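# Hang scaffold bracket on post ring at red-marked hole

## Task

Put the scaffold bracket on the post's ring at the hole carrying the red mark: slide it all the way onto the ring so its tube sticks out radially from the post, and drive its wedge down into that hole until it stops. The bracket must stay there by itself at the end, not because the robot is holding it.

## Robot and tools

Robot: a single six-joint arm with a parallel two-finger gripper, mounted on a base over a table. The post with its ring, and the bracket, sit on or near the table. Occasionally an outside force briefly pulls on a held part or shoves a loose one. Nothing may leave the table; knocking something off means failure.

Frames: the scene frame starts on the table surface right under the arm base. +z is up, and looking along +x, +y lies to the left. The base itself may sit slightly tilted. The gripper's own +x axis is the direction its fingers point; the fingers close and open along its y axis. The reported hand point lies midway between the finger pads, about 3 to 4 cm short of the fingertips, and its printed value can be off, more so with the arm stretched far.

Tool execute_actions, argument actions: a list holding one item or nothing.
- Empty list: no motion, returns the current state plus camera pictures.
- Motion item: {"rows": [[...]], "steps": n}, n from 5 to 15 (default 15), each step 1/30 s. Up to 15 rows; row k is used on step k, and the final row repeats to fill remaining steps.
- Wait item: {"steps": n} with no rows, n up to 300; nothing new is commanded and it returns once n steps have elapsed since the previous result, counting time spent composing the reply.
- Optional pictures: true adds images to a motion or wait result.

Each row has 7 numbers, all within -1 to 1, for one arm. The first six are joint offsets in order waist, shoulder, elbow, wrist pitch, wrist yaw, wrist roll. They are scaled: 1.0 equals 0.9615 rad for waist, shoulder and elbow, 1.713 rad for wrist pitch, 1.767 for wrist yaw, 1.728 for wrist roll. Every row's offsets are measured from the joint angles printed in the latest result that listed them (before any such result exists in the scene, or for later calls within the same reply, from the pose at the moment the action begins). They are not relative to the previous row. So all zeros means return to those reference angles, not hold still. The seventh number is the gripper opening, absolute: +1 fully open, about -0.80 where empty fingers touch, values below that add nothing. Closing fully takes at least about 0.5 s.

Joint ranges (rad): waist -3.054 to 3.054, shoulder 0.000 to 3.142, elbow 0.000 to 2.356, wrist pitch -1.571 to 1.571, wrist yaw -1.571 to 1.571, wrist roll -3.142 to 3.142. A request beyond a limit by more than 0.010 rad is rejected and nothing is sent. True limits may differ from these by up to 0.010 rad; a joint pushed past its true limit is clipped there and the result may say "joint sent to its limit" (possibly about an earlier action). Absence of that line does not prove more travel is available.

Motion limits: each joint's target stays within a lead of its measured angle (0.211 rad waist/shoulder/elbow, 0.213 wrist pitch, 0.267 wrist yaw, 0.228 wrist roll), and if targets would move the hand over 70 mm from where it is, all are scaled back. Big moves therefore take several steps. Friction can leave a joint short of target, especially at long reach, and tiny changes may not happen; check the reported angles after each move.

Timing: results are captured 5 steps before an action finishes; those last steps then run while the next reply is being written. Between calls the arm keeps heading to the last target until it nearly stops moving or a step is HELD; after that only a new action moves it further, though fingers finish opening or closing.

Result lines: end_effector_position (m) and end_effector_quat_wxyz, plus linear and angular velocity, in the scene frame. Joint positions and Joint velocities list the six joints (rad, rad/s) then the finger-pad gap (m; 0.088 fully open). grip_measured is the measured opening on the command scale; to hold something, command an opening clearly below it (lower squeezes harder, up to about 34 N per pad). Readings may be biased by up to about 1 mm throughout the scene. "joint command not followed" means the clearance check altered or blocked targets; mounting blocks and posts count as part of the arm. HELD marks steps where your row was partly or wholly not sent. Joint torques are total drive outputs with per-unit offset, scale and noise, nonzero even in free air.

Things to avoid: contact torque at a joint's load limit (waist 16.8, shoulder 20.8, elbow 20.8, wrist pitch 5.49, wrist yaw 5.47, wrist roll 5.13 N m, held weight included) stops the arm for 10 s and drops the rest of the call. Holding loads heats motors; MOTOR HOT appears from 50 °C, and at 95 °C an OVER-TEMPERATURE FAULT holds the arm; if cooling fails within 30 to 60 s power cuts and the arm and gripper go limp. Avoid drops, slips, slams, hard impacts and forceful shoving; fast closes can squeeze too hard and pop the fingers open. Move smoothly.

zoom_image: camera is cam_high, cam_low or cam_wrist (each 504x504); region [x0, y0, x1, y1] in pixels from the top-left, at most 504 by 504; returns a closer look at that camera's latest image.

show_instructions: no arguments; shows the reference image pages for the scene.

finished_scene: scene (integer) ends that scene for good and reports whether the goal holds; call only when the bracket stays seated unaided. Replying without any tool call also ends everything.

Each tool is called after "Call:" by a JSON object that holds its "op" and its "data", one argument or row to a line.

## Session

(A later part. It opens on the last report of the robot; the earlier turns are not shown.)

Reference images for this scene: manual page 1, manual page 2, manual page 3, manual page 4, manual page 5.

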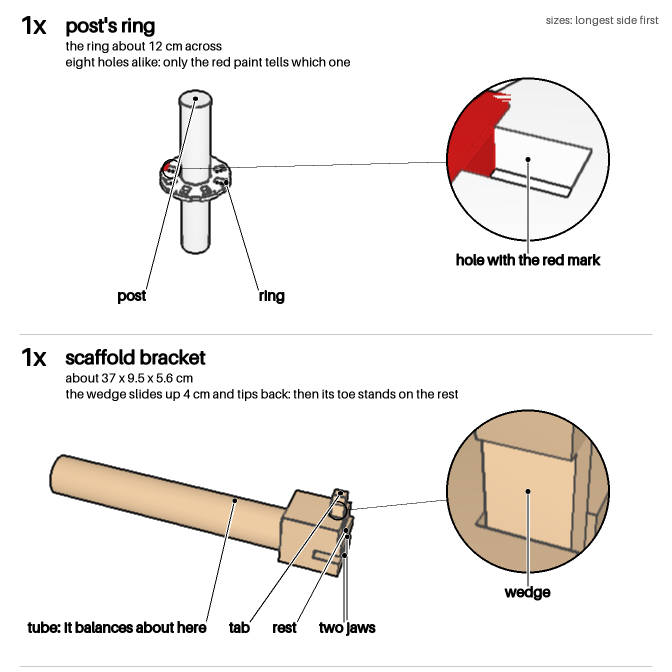

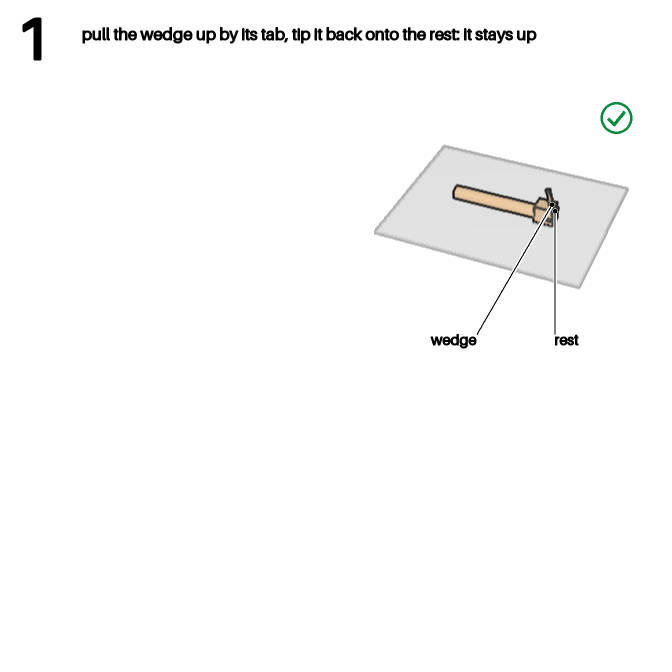

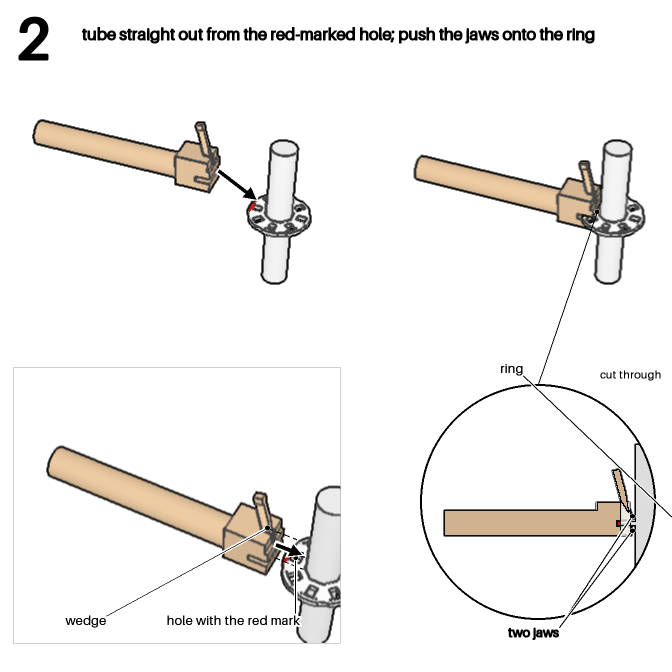

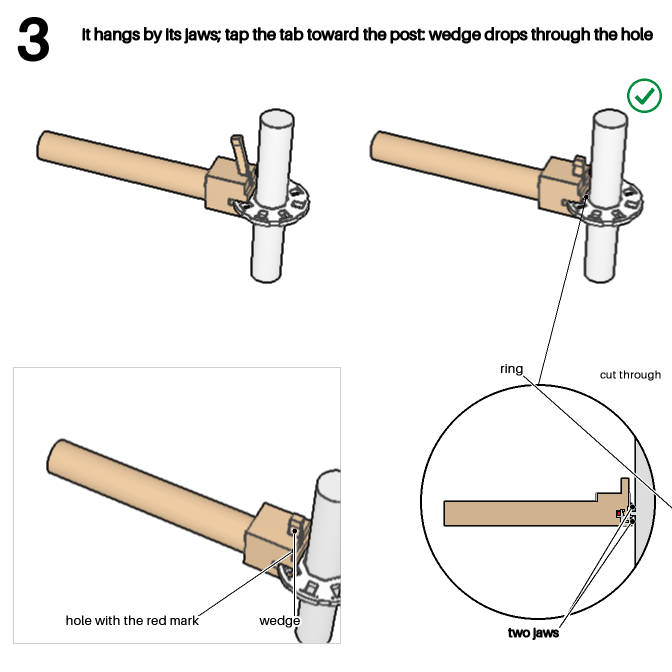

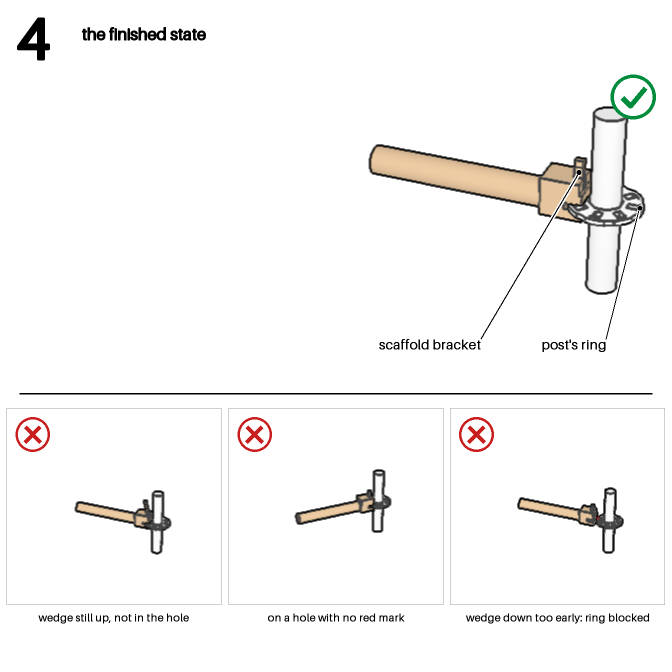

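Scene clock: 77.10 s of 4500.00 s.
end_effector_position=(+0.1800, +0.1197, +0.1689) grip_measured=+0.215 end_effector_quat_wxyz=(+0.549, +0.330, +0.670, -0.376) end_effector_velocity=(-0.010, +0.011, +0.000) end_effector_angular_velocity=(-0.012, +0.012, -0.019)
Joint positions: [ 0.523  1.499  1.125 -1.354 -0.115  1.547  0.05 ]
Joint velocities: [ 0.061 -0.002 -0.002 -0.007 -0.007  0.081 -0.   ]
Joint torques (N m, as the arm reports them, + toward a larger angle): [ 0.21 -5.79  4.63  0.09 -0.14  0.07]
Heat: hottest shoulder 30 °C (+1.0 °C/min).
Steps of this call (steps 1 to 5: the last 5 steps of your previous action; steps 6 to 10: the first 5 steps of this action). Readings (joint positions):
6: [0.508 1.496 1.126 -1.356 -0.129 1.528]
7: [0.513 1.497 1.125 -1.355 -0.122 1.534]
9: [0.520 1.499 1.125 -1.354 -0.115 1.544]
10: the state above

Call:
{"op": "execute_actions", "data": {
  "actions": [
    {"rows": [[0.004,0,0.04,-0.017,0,0.002,-1]], "steps": 15}
  ],
  "pictures": true
}}

Call:
{"op": "zoom_image", "data": {
  "camera": "cam_low",
  "region": [190, 180, 250, 240]
}}

Call:
{"op": "zoom_image", "data": {
  "camera": "cam_high",
  "region": [207, 165, 337, 295]
}}

Scene clock: 78.13 s of 4500.00 s.
end_effector_position=(+0.1793, +0.1206, +0.1732) grip_measured=+0.215 end_effector_quat_wxyz=(+0.548, +0.328, +0.671, -0.378) end_effector_velocity=(-0.005, -0.002, +0.002) end_effector_angular_velocity=(-0.001, +0.018, +0.004)
Joint positions: [ 0.528  1.502  1.144 -1.376 -0.115  1.552  0.05 ]
Joint velocities: [-0.002 -0.007 -0.002 -0.022 -0.007 -0.007 -0.   ]
Joint torques (N m, as the arm reports them, + toward a larger angle): [-0.14 -5.74  6.11 -0.26 -0.11 -0.03]
Heat: hottest shoulder 30 °C (+1.0 °C/min).
Steps of this call (steps 1 to 5: the last 5 steps of your previous action; steps 6 to 15: the robot went on to your last target; steps 16 to 21: nothing new was sent; steps 22 to 31: the first 10 steps of this action). Readings (joint positions):
22: [0.528 1.499 1.126 -1.355 -0.115 1.554]
23: [0.528 1.501 1.130 -1.362 -0.115 1.554]
25: [0.528 1.502 1.137 -1.370 -0.115 1.554]
29: [0.528 1.502 1.143 -1.374 -0.115 1.553]
31: the state above

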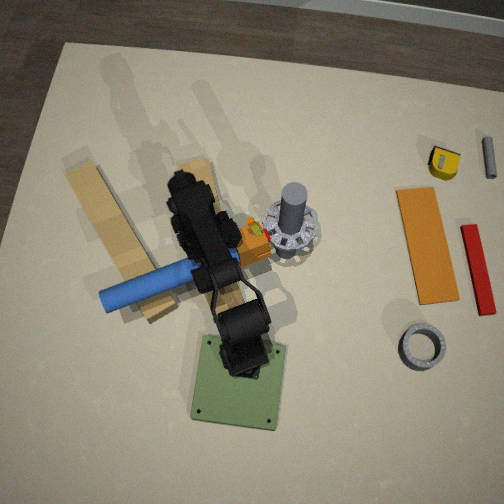

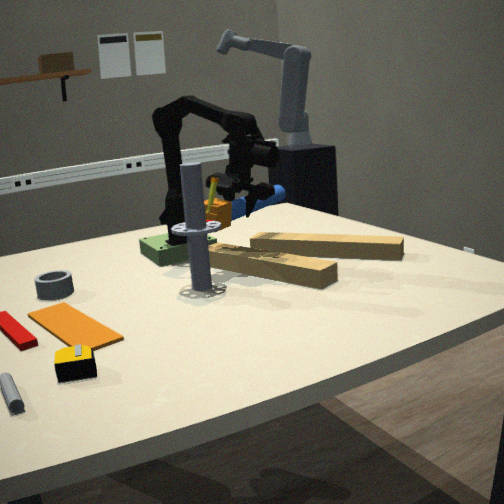

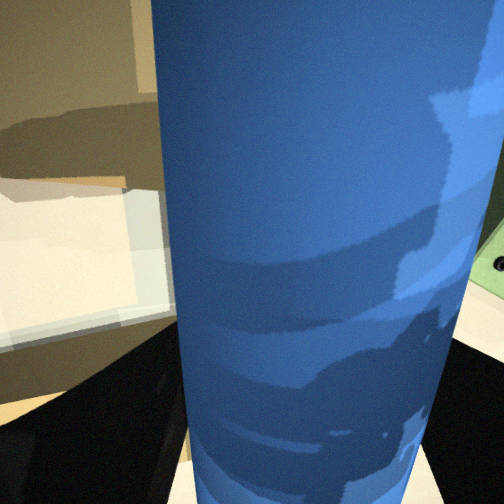

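Region (190, 180, 250, 240) of cam_low's 504x504 image, scaled by 8.400, with more detail than that image has.

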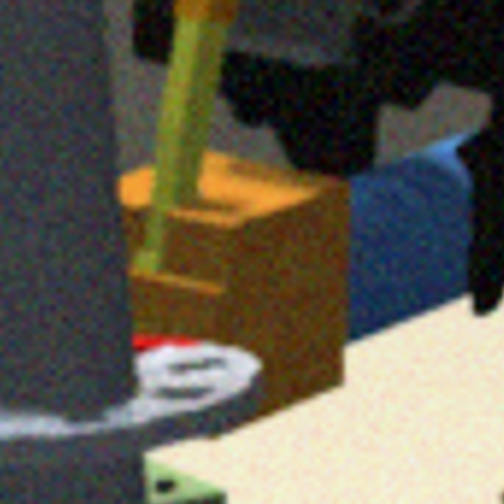

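Region (207, 165, 337, 295) of cam_high's 504x504 image, scaled by 3.877, with more detail than that image has.

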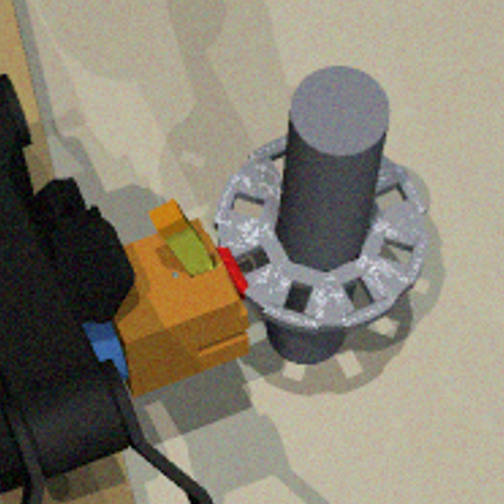

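Call:
{"op": "execute_actions", "data": {
  "actions": [
    {"rows": [[-0.006,0,0,0,0,-0.0034,-1],[-0.012,0,0,0,0,-0.0068,-1],[-0.018,0,0,0,0,-0.01,-1],[-0.024,0,0,0,0,-0.0135,-1],[-0.03,0,0,0,0,-0.017,-1],[-0.036,0,0,0,0,-0.02,-1],[-0.042,0,0,0,0,-0.0235,-1],[-0.048,0,0,0,0,-0.027,-1],[-0.054,0,0,0,0,-0.03,-1]], "steps": 14}
  ],
  "pictures": true
}}

Call:
{"op": "zoom_image", "data": {
  "camera": "cam_low",
  "region": [190, 180, 250, 240]
}}

Call:
{"op": "zoom_image", "data": {
  "camera": "cam_high",
  "region": [207, 165, 337, 295]
}}

Scene clock: 78.67 s of 4500.00 s.
end_effector_position=(+0.1804, +0.1182, +0.1727) grip_measured=+0.215 end_effector_quat_wxyz=(+0.541, +0.329, +0.678, -0.373) end_effector_velocity=(-0.006, -0.005, +0.002) end_effector_angular_velocity=(+0.105, +0.082, +0.034)
Joint positions: [ 0.504  1.504  1.142 -1.378 -0.132  1.523  0.05 ]
Joint velocities: [-0.085 -0.002 -0.007 -0.037 -0.11  -0.139 -0.   ]
Joint torques (N m, as the arm reports them, + toward a larger angle): [-2.03 -5.61  4.44  0.3   0.7  -0.33]
Heat: hottest shoulder 30 °C (+1.0 °C/min).
Steps of this call (steps 1 to 5: the last 5 steps of your previous action; steps 6 to 7: the robot went on to your last target; steps 8 to 16: the first 9 steps of this action). Readings (joint positions):
8: [0.528 1.503 1.144 -1.376 -0.115 1.552]
9: [0.527 1.503 1.144 -1.376 -0.115 1.549]
11: [0.520 1.504 1.143 -1.376 -0.115 1.541]
15: [0.507 1.504 1.142 -1.377 -0.129 1.526]
16: the state above

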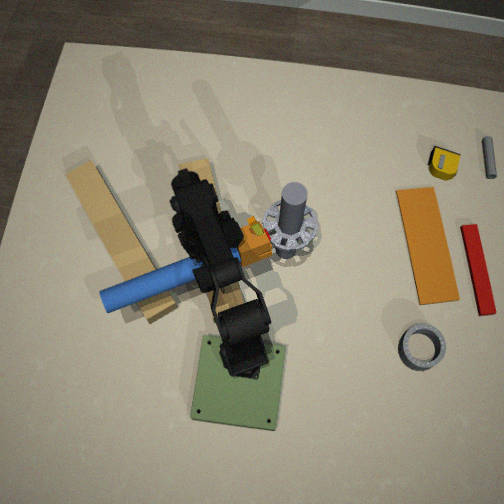

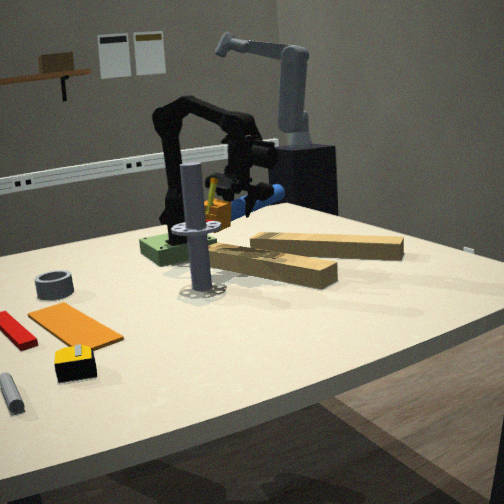

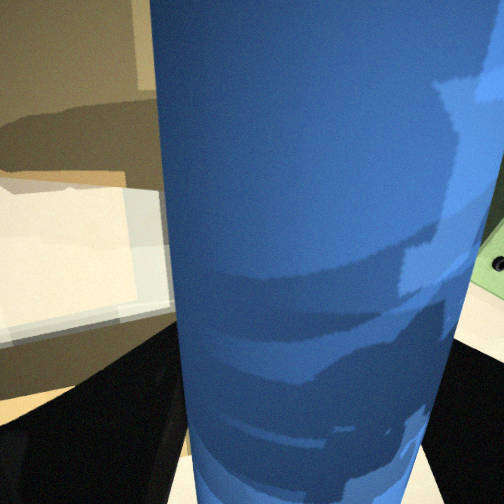

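Region (190, 180, 250, 240) of cam_low's 504x504 image, scaled by 8.400, with more detail than that image has.

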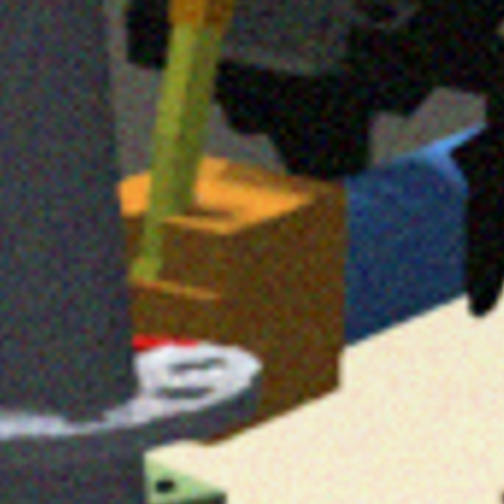

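Region (207, 165, 337, 295) of cam_high's 504x504 image, scaled by 3.877, with more detail than that image has.

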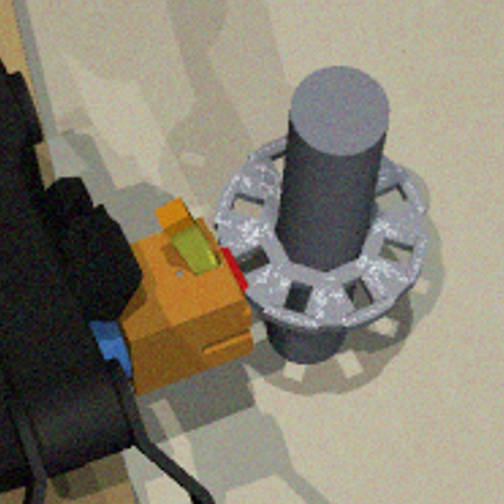

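Call:
{"op": "execute_actions", "data": {
  "actions": [
    {"rows": [[0.04,0,0.0,0,0.01,0.022,-1],[0.04,0,0.0,0,0.01,0.022,-1],[0.04,0,0.0,0,0.01,0.022,-1],[0.04,0,0.0,0,0.01,0.022,-1],[0.04,0,0.06,-0.03,0.01,0.022,-1]], "steps": 15}
  ],
  "pictures": true
}}

Call:
{"op": "zoom_image", "data": {
  "camera": "cam_low",
  "region": [190, 180, 250, 240]
}}

Scene clock: 79.33 s of 4500.00 s.
end_effector_position=(+0.1779, +0.1225, +0.1799) grip_measured=+0.215 end_effector_quat_wxyz=(+0.546, +0.321, +0.674, -0.381) end_effector_velocity=(+0.019, +0.013, +0.020) end_effector_angular_velocity=(+0.055, -0.083, -0.006)
Joint positions: [ 0.54   1.512  1.177 -1.415 -0.114  1.556  0.05 ]
Joint velocities: [ 0.002 -0.002  0.09   0.007 -0.007  0.007  0.   ]
Joint torques (N m, as the arm reports them, + toward a larger angle): [ 0.29 -6.31  5.76 -0.52 -0.09  0.1 ]
Heat: hottest shoulder 30 °C (+1.0 °C/min).
Steps of this call (steps 1 to 5: the last 5 steps of your previous action; steps 6 to 10: the robot went on to your last target; steps 11 to 20: the first 10 steps of this action). Readings (joint positions):
11: [0.503 1.504 1.140 -1.378 -0.134 1.516]
12: [0.512 1.505 1.140 -1.376 -0.122 1.528]
14: [0.528 1.508 1.140 -1.375 -0.114 1.544]
18: [0.539 1.512 1.167 -1.412 -0.114 1.555]
20: the state above

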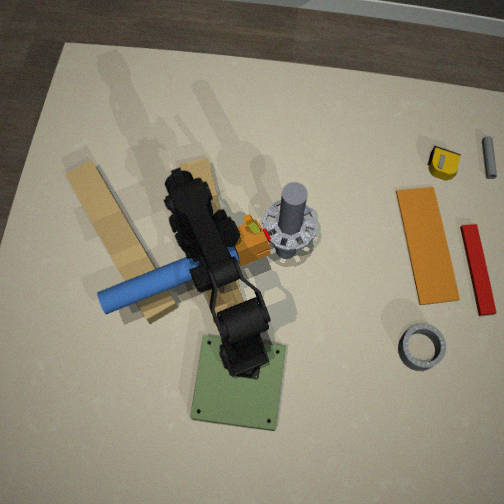

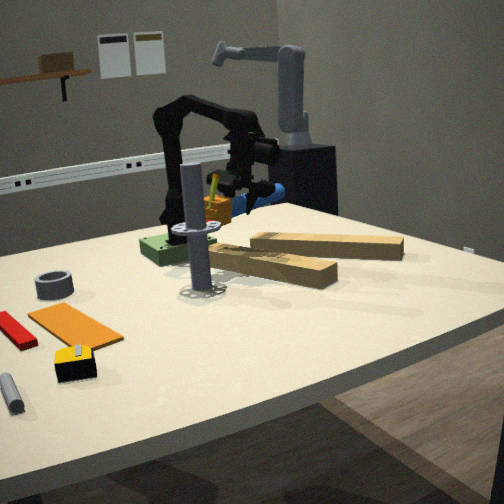

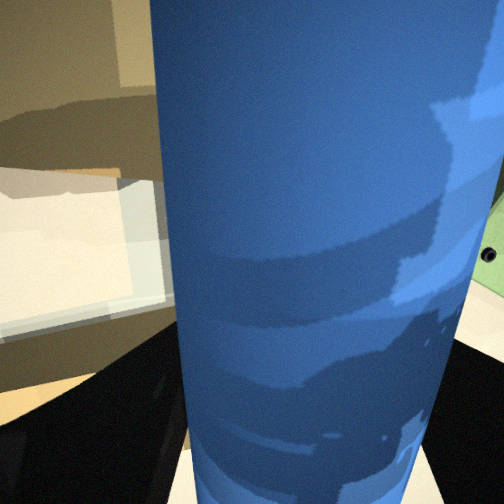

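Region (190, 180, 250, 240) of cam_low's 504x504 image, scaled by 8.400, with more detail than that image has.

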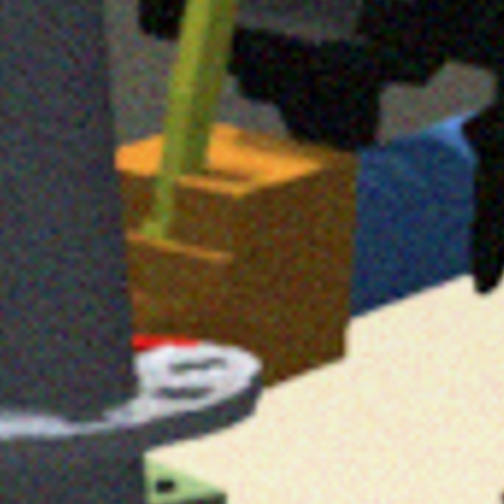

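Call:
{"op": "execute_actions", "data": {
  "actions": [
    {"rows": [[0,0,0.04,-0.0225,0,0,-1]], "steps": 15}
  ],
  "pictures": true
}}

Call:
{"op": "zoom_image", "data": {
  "camera": "cam_low",
  "region": [190, 180, 250, 240]
}}

Call:
{"op": "zoom_image", "data": {
  "camera": "cam_low",
  "region": [200, 195, 235, 230]
}}

Scene clock: 79.97 s of 4500.00 s.
end_effector_position=(+0.1761, +0.1217, +0.1848) grip_measured=+0.215 end_effector_quat_wxyz=(+0.543, +0.316, +0.675, -0.385) end_effector_velocity=(-0.006, -0.000, +0.000) end_effector_angular_velocity=(+0.007, +0.034, +0.001)
Joint positions: [ 0.54   1.514  1.197 -1.446 -0.114  1.558  0.05 ]
Joint velocities: [-0.002  0.002 -0.002 -0.022 -0.022 -0.007 -0.   ]
Joint torques (N m, as the arm reports them, + toward a larger angle): [-0.15 -5.77  6.05 -0.36 -0.1  -0.05]
Heat: hottest shoulder 30 °C (+1.0 °C/min).
Steps of this call (steps 1 to 5: the last 5 steps of your previous action; steps 6 to 9: the robot went on to your last target; steps 10 to 19: the first 10 steps of this action). Readings (joint positions):
10: [0.540 1.512 1.183 -1.425 -0.114 1.558]
11: [0.540 1.514 1.187 -1.433 -0.114 1.558]
13: [0.540 1.514 1.193 -1.441 -0.114 1.558]
17: [0.540 1.514 1.197 -1.444 -0.114 1.558]
19: the state above

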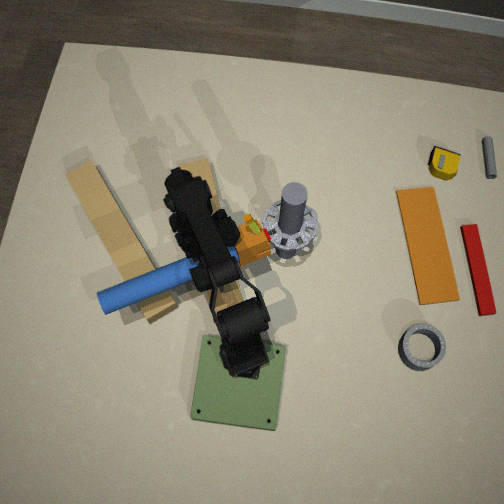

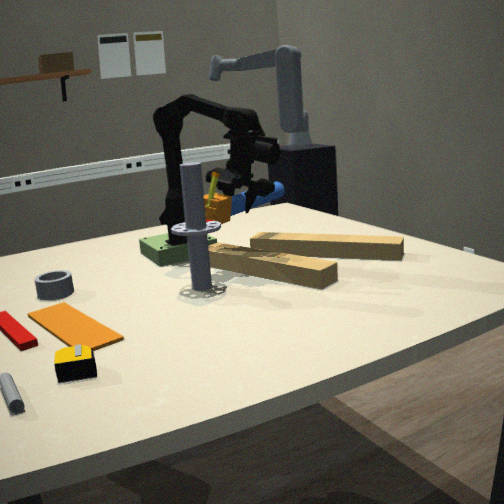

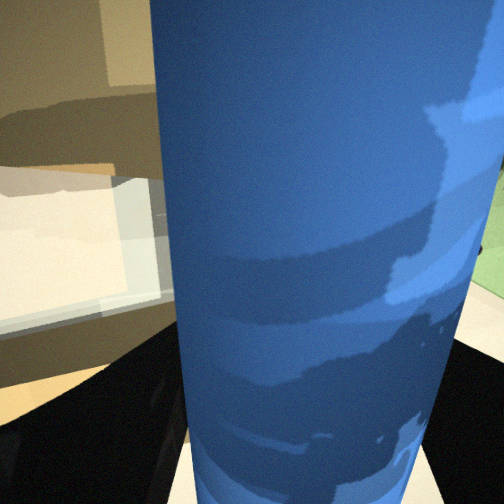

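Region (190, 180, 250, 240) of cam_low's 504x504 image, scaled by 8.400, with more detail than that image has.

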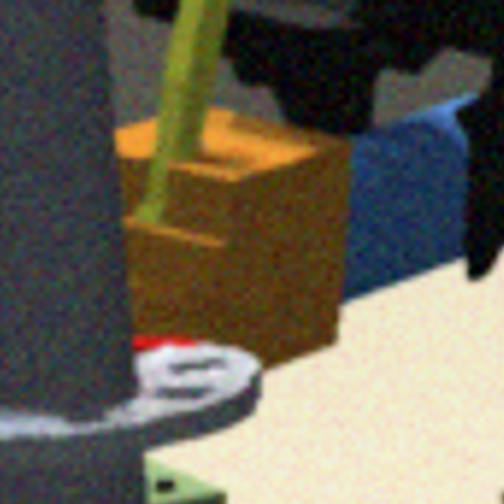

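Region (200, 195, 235, 230) of cam_low's 504x504 image, scaled by 14.400, with more detail than that image has.

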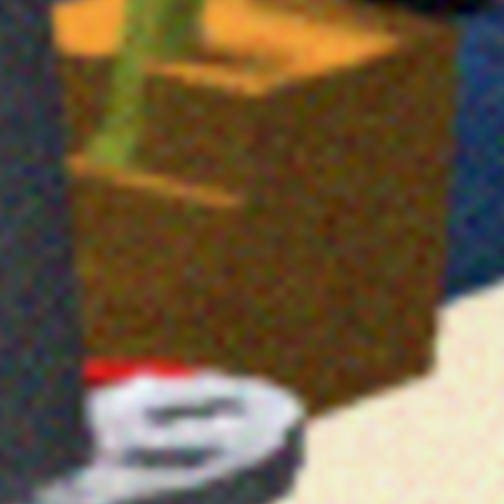

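Call:
{"op": "zoom_image", "data": {
  "camera": "cam_high",
  "region": [225, 210, 285, 270]
}}

Region (225, 210, 285, 270) of cam_high's 504x504 image, scaled by 8.400, with more detail than that image has.

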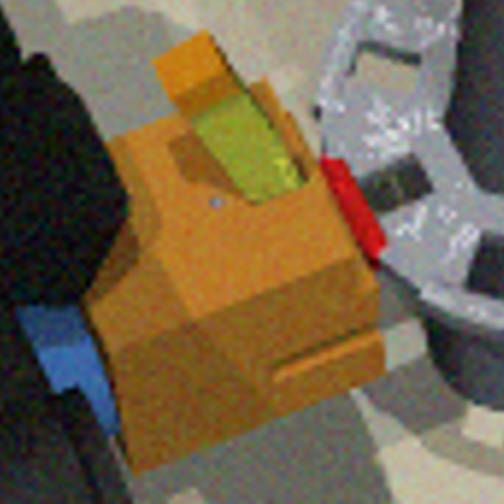

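Call:
{"op": "execute_actions", "data": {
  "actions": [
    {"rows": [[0,0,0,0,-0.02,0,-1],[0,0,0,0,-0.04,0,-1],[0,0,0,0,-0.06,0,-1],[0,0,0,0,-0.07,0,-1]], "steps": 15}
  ],
  "pictures": true
}}

Call:
{"op": "zoom_image", "data": {
  "camera": "cam_high",
  "region": [207, 165, 337, 295]
}}

Call:
{"op": "zoom_image", "data": {
  "camera": "cam_low",
  "region": [180, 160, 300, 280]
}}

Scene clock: 82.63 s of 4500.00 s.
end_effector_position=(+0.1679, +0.1362, +0.1865) grip_measured=+0.215 end_effector_quat_wxyz=(+0.504, +0.337, +0.705, -0.368) end_effector_velocity=(-0.006, +0.007, +0.001) end_effector_angular_velocity=(+0.052, +0.042, -0.007)
Joint positions: [ 0.54   1.517  1.195 -1.445 -0.226  1.558  0.05 ]
Joint velocities: [-0.002  0.002 -0.002 -0.007 -0.066 -0.007  0.   ]
Joint torques (N m, as the arm reports them, + toward a larger angle): [-0.07 -5.76  4.59  0.04 -0.44 -0.02]
Heat: hottest shoulder 30 °C (+0.0 °C/min).
Steps of this call (steps 1 to 5: the last 5 steps of your previous action; steps 6 to 15: the robot went on to your last target; steps 16 to 70: nothing new was sent; steps 71 to 80: the first 10 steps of this action). Readings (joint positions):
71: [0.540 1.515 1.197 -1.446 -0.117 1.558]
72: [0.540 1.515 1.197 -1.446 -0.129 1.558]
74: [0.540 1.516 1.196 -1.446 -0.179 1.558]
78: [0.540 1.517 1.195 -1.445 -0.221 1.558]
80: the state above

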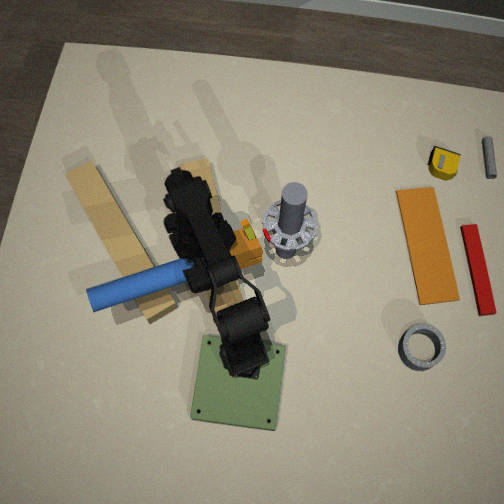

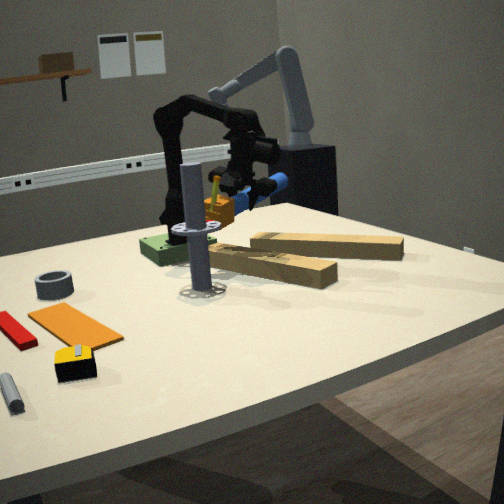

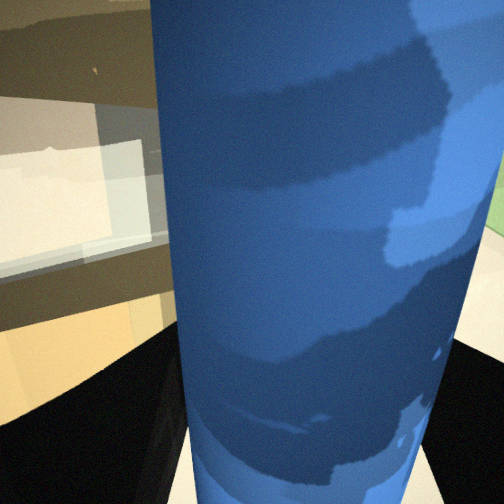

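Region (207, 165, 337, 295) of cam_high's 504x504 image, scaled by 3.877, with more detail than that image has.

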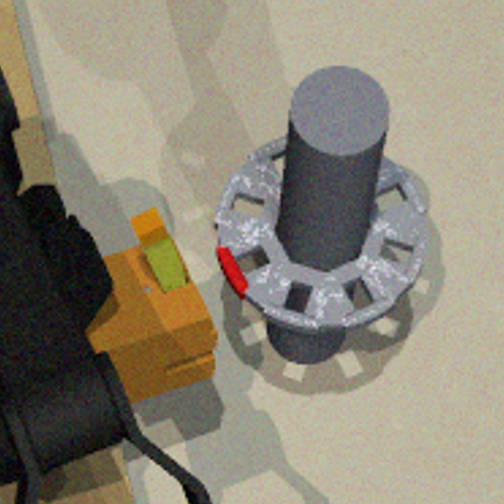

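Region (180, 160, 300, 280) of cam_low's 504x504 image, scaled by 4.200, with more detail than that image has.

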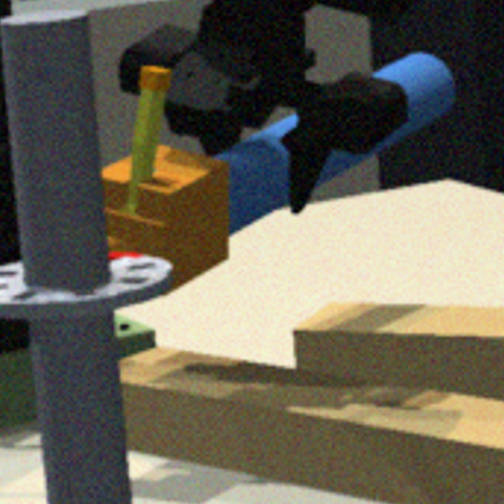

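Call:
{"op": "execute_actions", "data": {
  "actions": [
    {"rows": [[-0.02,0,0,0,-0.02,-0.011,-1],[-0.04,0,0,0,-0.04,-0.022,-1],[-0.06,0,0,0,-0.045,-0.033,-1],[-0.08,0,0,0,-0.045,-0.044,-1],[-0.1,0,0,0,-0.045,-0.055,-1]], "steps": 15}
  ],
  "pictures": true
}}

Call:
{"op": "zoom_image", "data": {
  "camera": "cam_high",
  "region": [207, 165, 337, 295]
}}

Call:
{"op": "zoom_image", "data": {
  "camera": "cam_low",
  "region": [190, 180, 250, 240]
}}

Scene clock: 83.30 s of 4500.00 s.
end_effector_position=(+0.1760, +0.1289, +0.1878) grip_measured=+0.215 end_effector_quat_wxyz=(+0.478, +0.361, +0.721, -0.348) end_effector_velocity=(+0.000, +0.001, +0.002) end_effector_angular_velocity=(+0.077, +0.023, +0.022)
Joint positions: [ 0.448  1.52   1.191 -1.443 -0.293  1.471  0.05 ]
Joint velocities: [-0.042  0.002 -0.002 -0.007 -0.066 -0.081 -0.   ]
Joint torques (N m, as the arm reports them, + toward a larger angle): [ 0.11 -5.8   4.52 -0.03 -0.63 -0.08]
Heat: hottest shoulder 30 °C (+0.0 °C/min).
Steps of this call (steps 1 to 5: the last 5 steps of your previous action; steps 6 to 10: the robot went on to your last target; steps 11 to 20: the first 10 steps of this action). Readings (joint positions):
11: [0.538 1.517 1.194 -1.445 -0.235 1.555]
12: [0.532 1.517 1.193 -1.445 -0.248 1.546]
14: [0.508 1.519 1.192 -1.445 -0.281 1.519]
18: [0.455 1.520 1.191 -1.443 -0.290 1.478]
20: the state above

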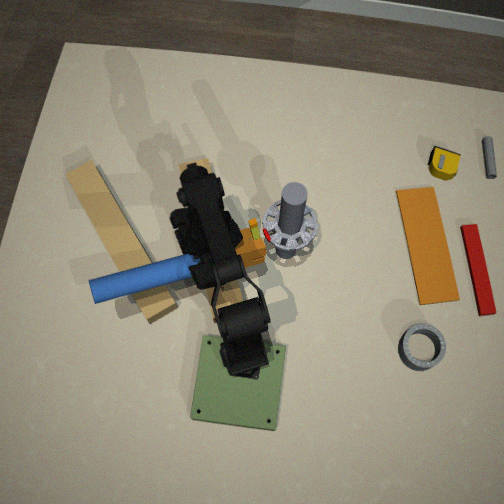

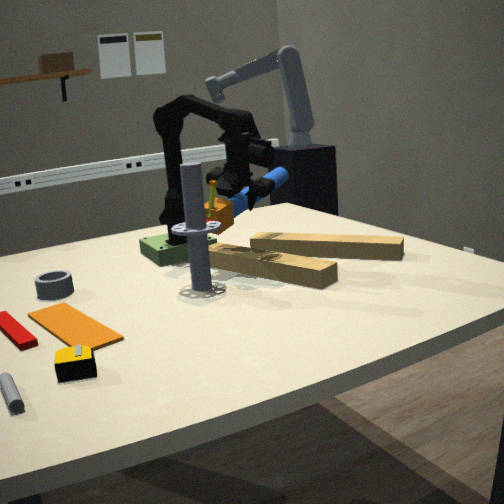

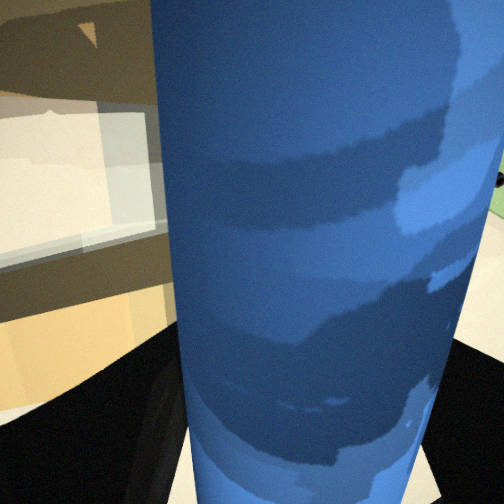

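Region (207, 165, 337, 295) of cam_high's 504x504 image, scaled by 3.877, with more detail than that image has.

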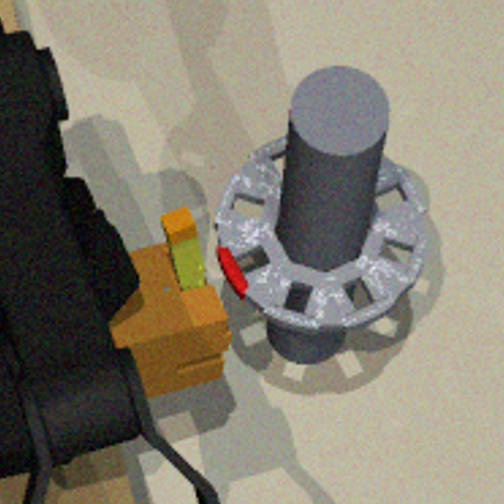

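Region (190, 180, 250, 240) of cam_low's 504x504 image, scaled by 8.400, with more detail than that image has.

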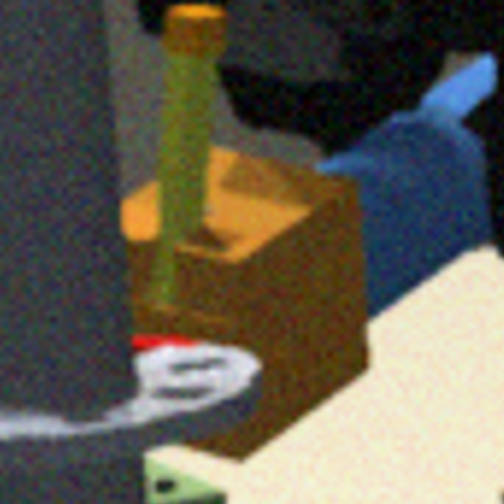

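Call:
{"op": "execute_actions", "data": {
  "actions": [
    {"rows": [[0.06,0,0,0,0.022,0.022,-1],[0.12,0,0,0,0.044,0.043,-1],[0.18,0,0,0,0.066,0.065,-1],[0.24,0,0,0,0.088,0.086,-1],[0.30,0.03,-0.01,0.035,0.11,0.108,-1],[0.36,0.06,-0.02,0.07,0.13,0.13,-1],[0.425,0.09,-0.03,0.105,0.152,0.151,-1],[0.425,0.12,-0.04,0.14,0.152,0.151,-1],[0.425,0.15,-0.05,0.175,0.152,0.151,-1],[0.425,0.18,-0.06,0.21,0.152,0.151,-1],[0.425,0.21,-0.07,0.245,0.152,0.151,-1],[0.425,0.235,-0.08,0.28,0.152,0.151,-1]], "steps": 15}
  ]
}}

Call:
{"op": "execute_actions", "data": {
  "actions": [
    {"steps": 10}
  ],
  "pictures": true
}}

Call:
{"op": "zoom_image", "data": {
  "camera": "cam_low",
  "region": [180, 160, 420, 300]
}}

Scene clock: 84.23 s of 4500.00 s.
end_effector_position=(+0.1697, +0.1927, +0.1447) grip_measured=+0.216 end_effector_quat_wxyz=(+0.608, +0.281, +0.666, -0.329) end_effector_velocity=(+0.101, +0.288, -0.305) end_effector_angular_velocity=(+0.186, -0.499, +0.316)
Joint positions: [ 0.827  1.625  1.159 -1.209 -0.063  1.7    0.05 ]
Joint velocities: [ 0.608  0.896 -0.252  1.648  0.198  0.315 -0.   ]
Joint torques (N m, as the arm reports them, + toward a larger angle): [-1.9  -6.72  3.82 -0.07  0.52  0.14]
Heat: hottest shoulder 30 °C (+0.0 °C/min).
Steps of this call (steps 1 to 5: the last 5 steps of your previous action; steps 6 to 15: the robot went on to your last target; steps 16 to 18: nothing new was sent; steps 19 to 28: the first 10 steps of this action). Readings (joint positions):
19: [0.452 1.520 1.191 -1.443 -0.291 1.472]
20: [0.471 1.520 1.191 -1.442 -0.269 1.492]
22: [0.547 1.522 1.191 -1.441 -0.208 1.547]
26: [0.763 1.568 1.173 -1.321 -0.084 1.672]
28: the state above

Scene clock: 84.57 s of 4500.00 s.
end_effector_position=(+0.1904, +0.2183, +0.0974) grip_measured=+0.217 end_effector_quat_wxyz=(+0.627, +0.297, +0.649, -0.313) end_effector_velocity=(+0.015, +0.011, -0.003) end_effector_angular_velocity=(+0.049, -0.074, -0.009)
Joint positions: [ 0.854  1.751  1.108 -0.97  -0.03   1.729  0.05 ]
Joint velocities: [-0.002  0.002 -0.007  0.095  0.022  0.007 -0.   ]
Joint torques (N m, as the arm reports them, + toward a larger angle): [ 0.16 -8.    4.72  0.33  0.18  0.06]
Heat: hottest shoulder 30 °C (+0.0 °C/min).
Kept back: nothing.
Steps of this call (steps 1 to 5: the last 5 steps of your previous action; steps 6 to 10: the robot went on to your last target). Readings (joint positions):
1: [0.842 1.655 1.150 -1.154 -0.055 1.709]
2: [0.850 1.684 1.140 -1.100 -0.048 1.715]
4: [0.854 1.731 1.122 -1.018 -0.037 1.722]
8: [0.854 1.751 1.109 -0.981 -0.032 1.729]
10: the state above

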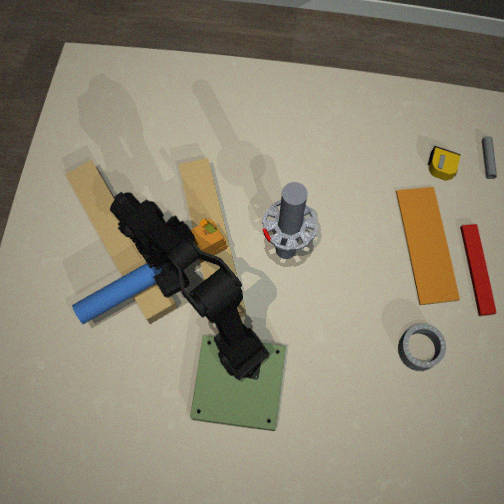

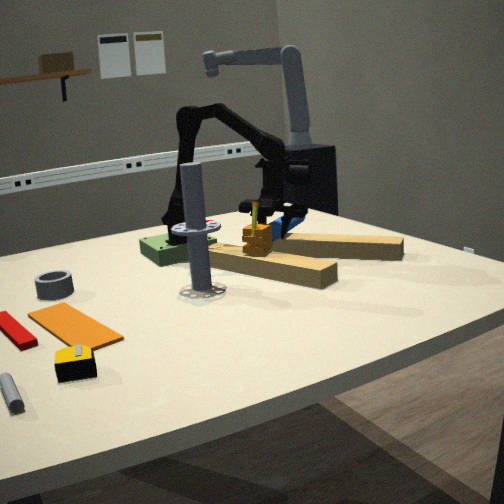

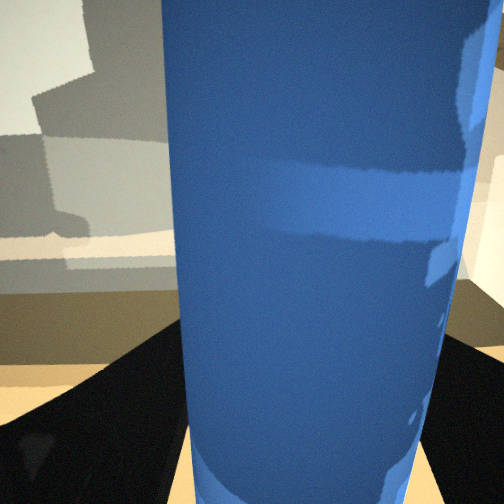

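Region (180, 160, 420, 300) of cam_low's 504x504 image, scaled by 2.100, with more detail than that image has; it fills the top 294 rows of this view, and the rest is white.

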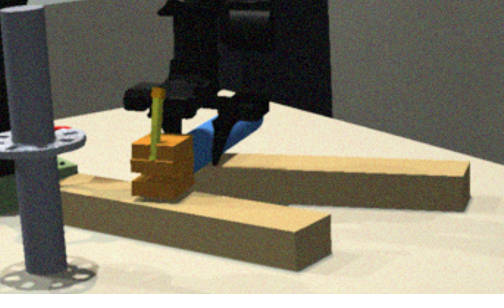

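Call:
{"op": "zoom_image", "data": {
  "camera": "cam_low",
  "region": [230, 195, 290, 255]
}}

Call:
{"op": "execute_actions", "data": {
  "actions": [
    {"rows": [[0,0,0,0,0,0,0.45]], "steps": 15}
  ],
  "pictures": true
}}

Call:
{"op": "zoom_image", "data": {
  "camera": "cam_low",
  "region": [230, 195, 290, 255]
}}

Region (230, 195, 290, 255) of cam_low's 504x504 image, scaled by 8.400, with more detail than that image has.

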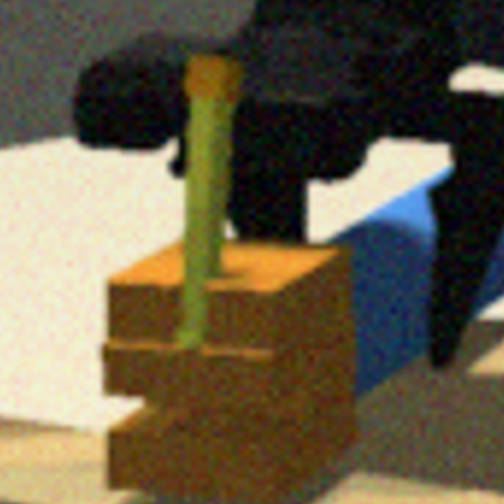

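Scene clock: 85.10 s of 4500.00 s.
end_effector_position=(+0.1906, +0.2184, +0.0963) grip_measured=+0.230 end_effector_quat_wxyz=(+0.626, +0.297, +0.649, -0.314) end_effector_velocity=(-0.009, -0.009, +0.001) end_effector_angular_velocity=(-0.033, +0.040, +0.004)
Joint positions: [ 0.854  1.754  1.107 -0.967 -0.03   1.73   0.05 ]
Joint velocities: [-0.002 -0.007 -0.007 -0.051 -0.007 -0.007  0.055]
Joint torques (N m, as the arm reports them, + toward a larger angle): [-0.05 -7.57  4.29  0.23 -0.04 -0.01]
Heat: hottest shoulder 30 °C (+0.0 °C/min).
Steps of this call (steps 1 to 6: the robot went on to your last target; steps 7 to 16: the first 10 steps of this action). Readings (joint positions):
7: [0.854 1.752 1.108 -0.966 -0.030 1.729]
8: [0.854 1.752 1.108 -0.966 -0.030 1.729]
10: [0.854 1.754 1.107 -0.966 -0.030 1.729]
14: [0.854 1.754 1.107 -0.966 -0.030 1.729]
16: the state above

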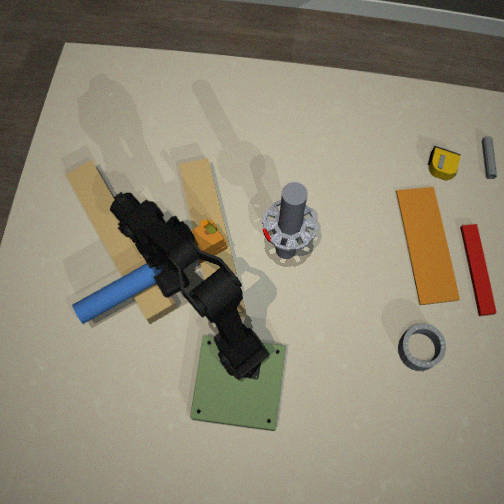

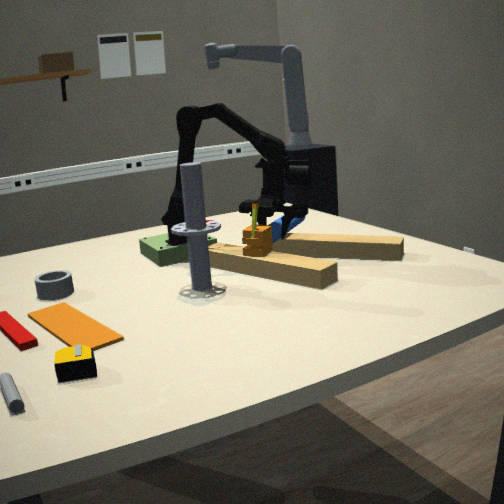

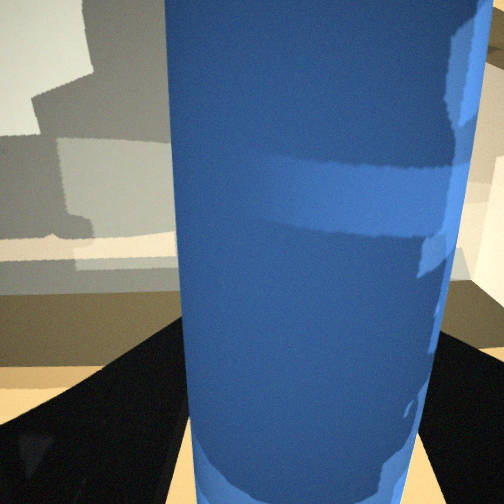

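Region (230, 195, 290, 255) of cam_low's 504x504 image, scaled by 8.400, with more detail than that image has.

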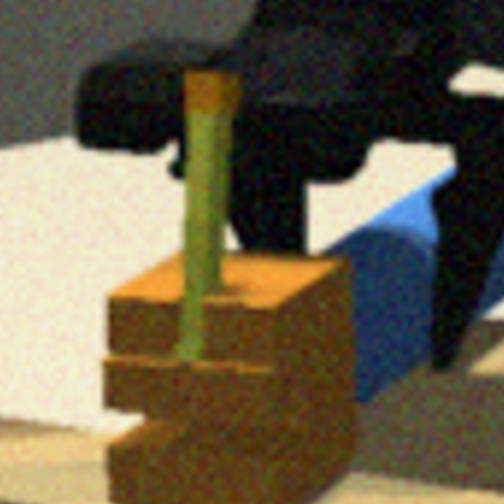

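Call:
{"op": "execute_actions", "data": {
  "actions": [
    {"rows": [[0,0.004,0,0.002,0,0,-1]], "steps": 15}
  ]
}}

Call:
{"op": "execute_actions", "data": {
  "actions": [
    {"steps": 6}
  ]
}}

Scene clock: 85.67 s of 4500.00 s.
end_effector_position=(+0.1903, +0.2183, +0.0966) grip_measured=+0.229 end_effector_quat_wxyz=(+0.626, +0.297, +0.649, -0.314) end_effector_velocity=(+0.000, +0.001, +0.000) end_effector_angular_velocity=(+0.011, +0.001, +0.005)
Joint positions: [ 0.854  1.753  1.107 -0.968 -0.031  1.73   0.05 ]
Joint velocities: [-0.002 -0.002 -0.002  0.007 -0.007 -0.007 -0.   ]
Joint torques (N m, as the arm reports them, + toward a larger angle): [-0.1  -6.69  4.19  0.7   0.03 -0.03]
Heat: hottest shoulder 30 °C (+0.0 °C/min).
Steps of this call (steps 1 to 5: the last 5 steps of your previous action; steps 6 to 7: the robot went on to your last target; steps 8 to 17: the first 10 steps of this action). Readings (joint positions):
8: [0.854 1.753 1.107 -0.967 -0.030 1.730]
9: [0.854 1.753 1.107 -0.967 -0.030 1.730]
11: [0.854 1.753 1.107 -0.968 -0.031 1.730]
15: [0.854 1.753 1.107 -0.968 -0.031 1.730]
17: the state above

Scene clock: 85.87 s of 4500.00 s.
end_effector_position=(+0.1903, +0.2183, +0.0966) grip_measured=+0.229 end_effector_quat_wxyz=(+0.626, +0.297, +0.649, -0.314) end_effector_velocity=(-0.000, -0.003, +0.000) end_effector_angular_velocity=(-0.011, -0.001, -0.010)
Joint positions: [ 0.854  1.753  1.107 -0.968 -0.031  1.73   0.05 ]
Joint velocities: [-0.002 -0.002 -0.002 -0.007  0.007  0.007 -0.   ]
Joint torques (N m, as the arm reports them, + toward a larger angle): [-0.08 -6.6   4.13  0.72  0.01 -0.01]
Heat: hottest shoulder 30 °C (+0.0 °C/min).
Kept back: nothing.
Steps of this call (steps 1 to 5: the last 5 steps of your previous action; step 6: the robot went on to your last target). Readings (joint positions):
1: [0.854 1.753 1.107 -0.968 -0.031 1.730]
2: [0.854 1.753 1.107 -0.968 -0.031 1.730]
4: [0.854 1.753 1.107 -0.968 -0.031 1.730]
6: the state above


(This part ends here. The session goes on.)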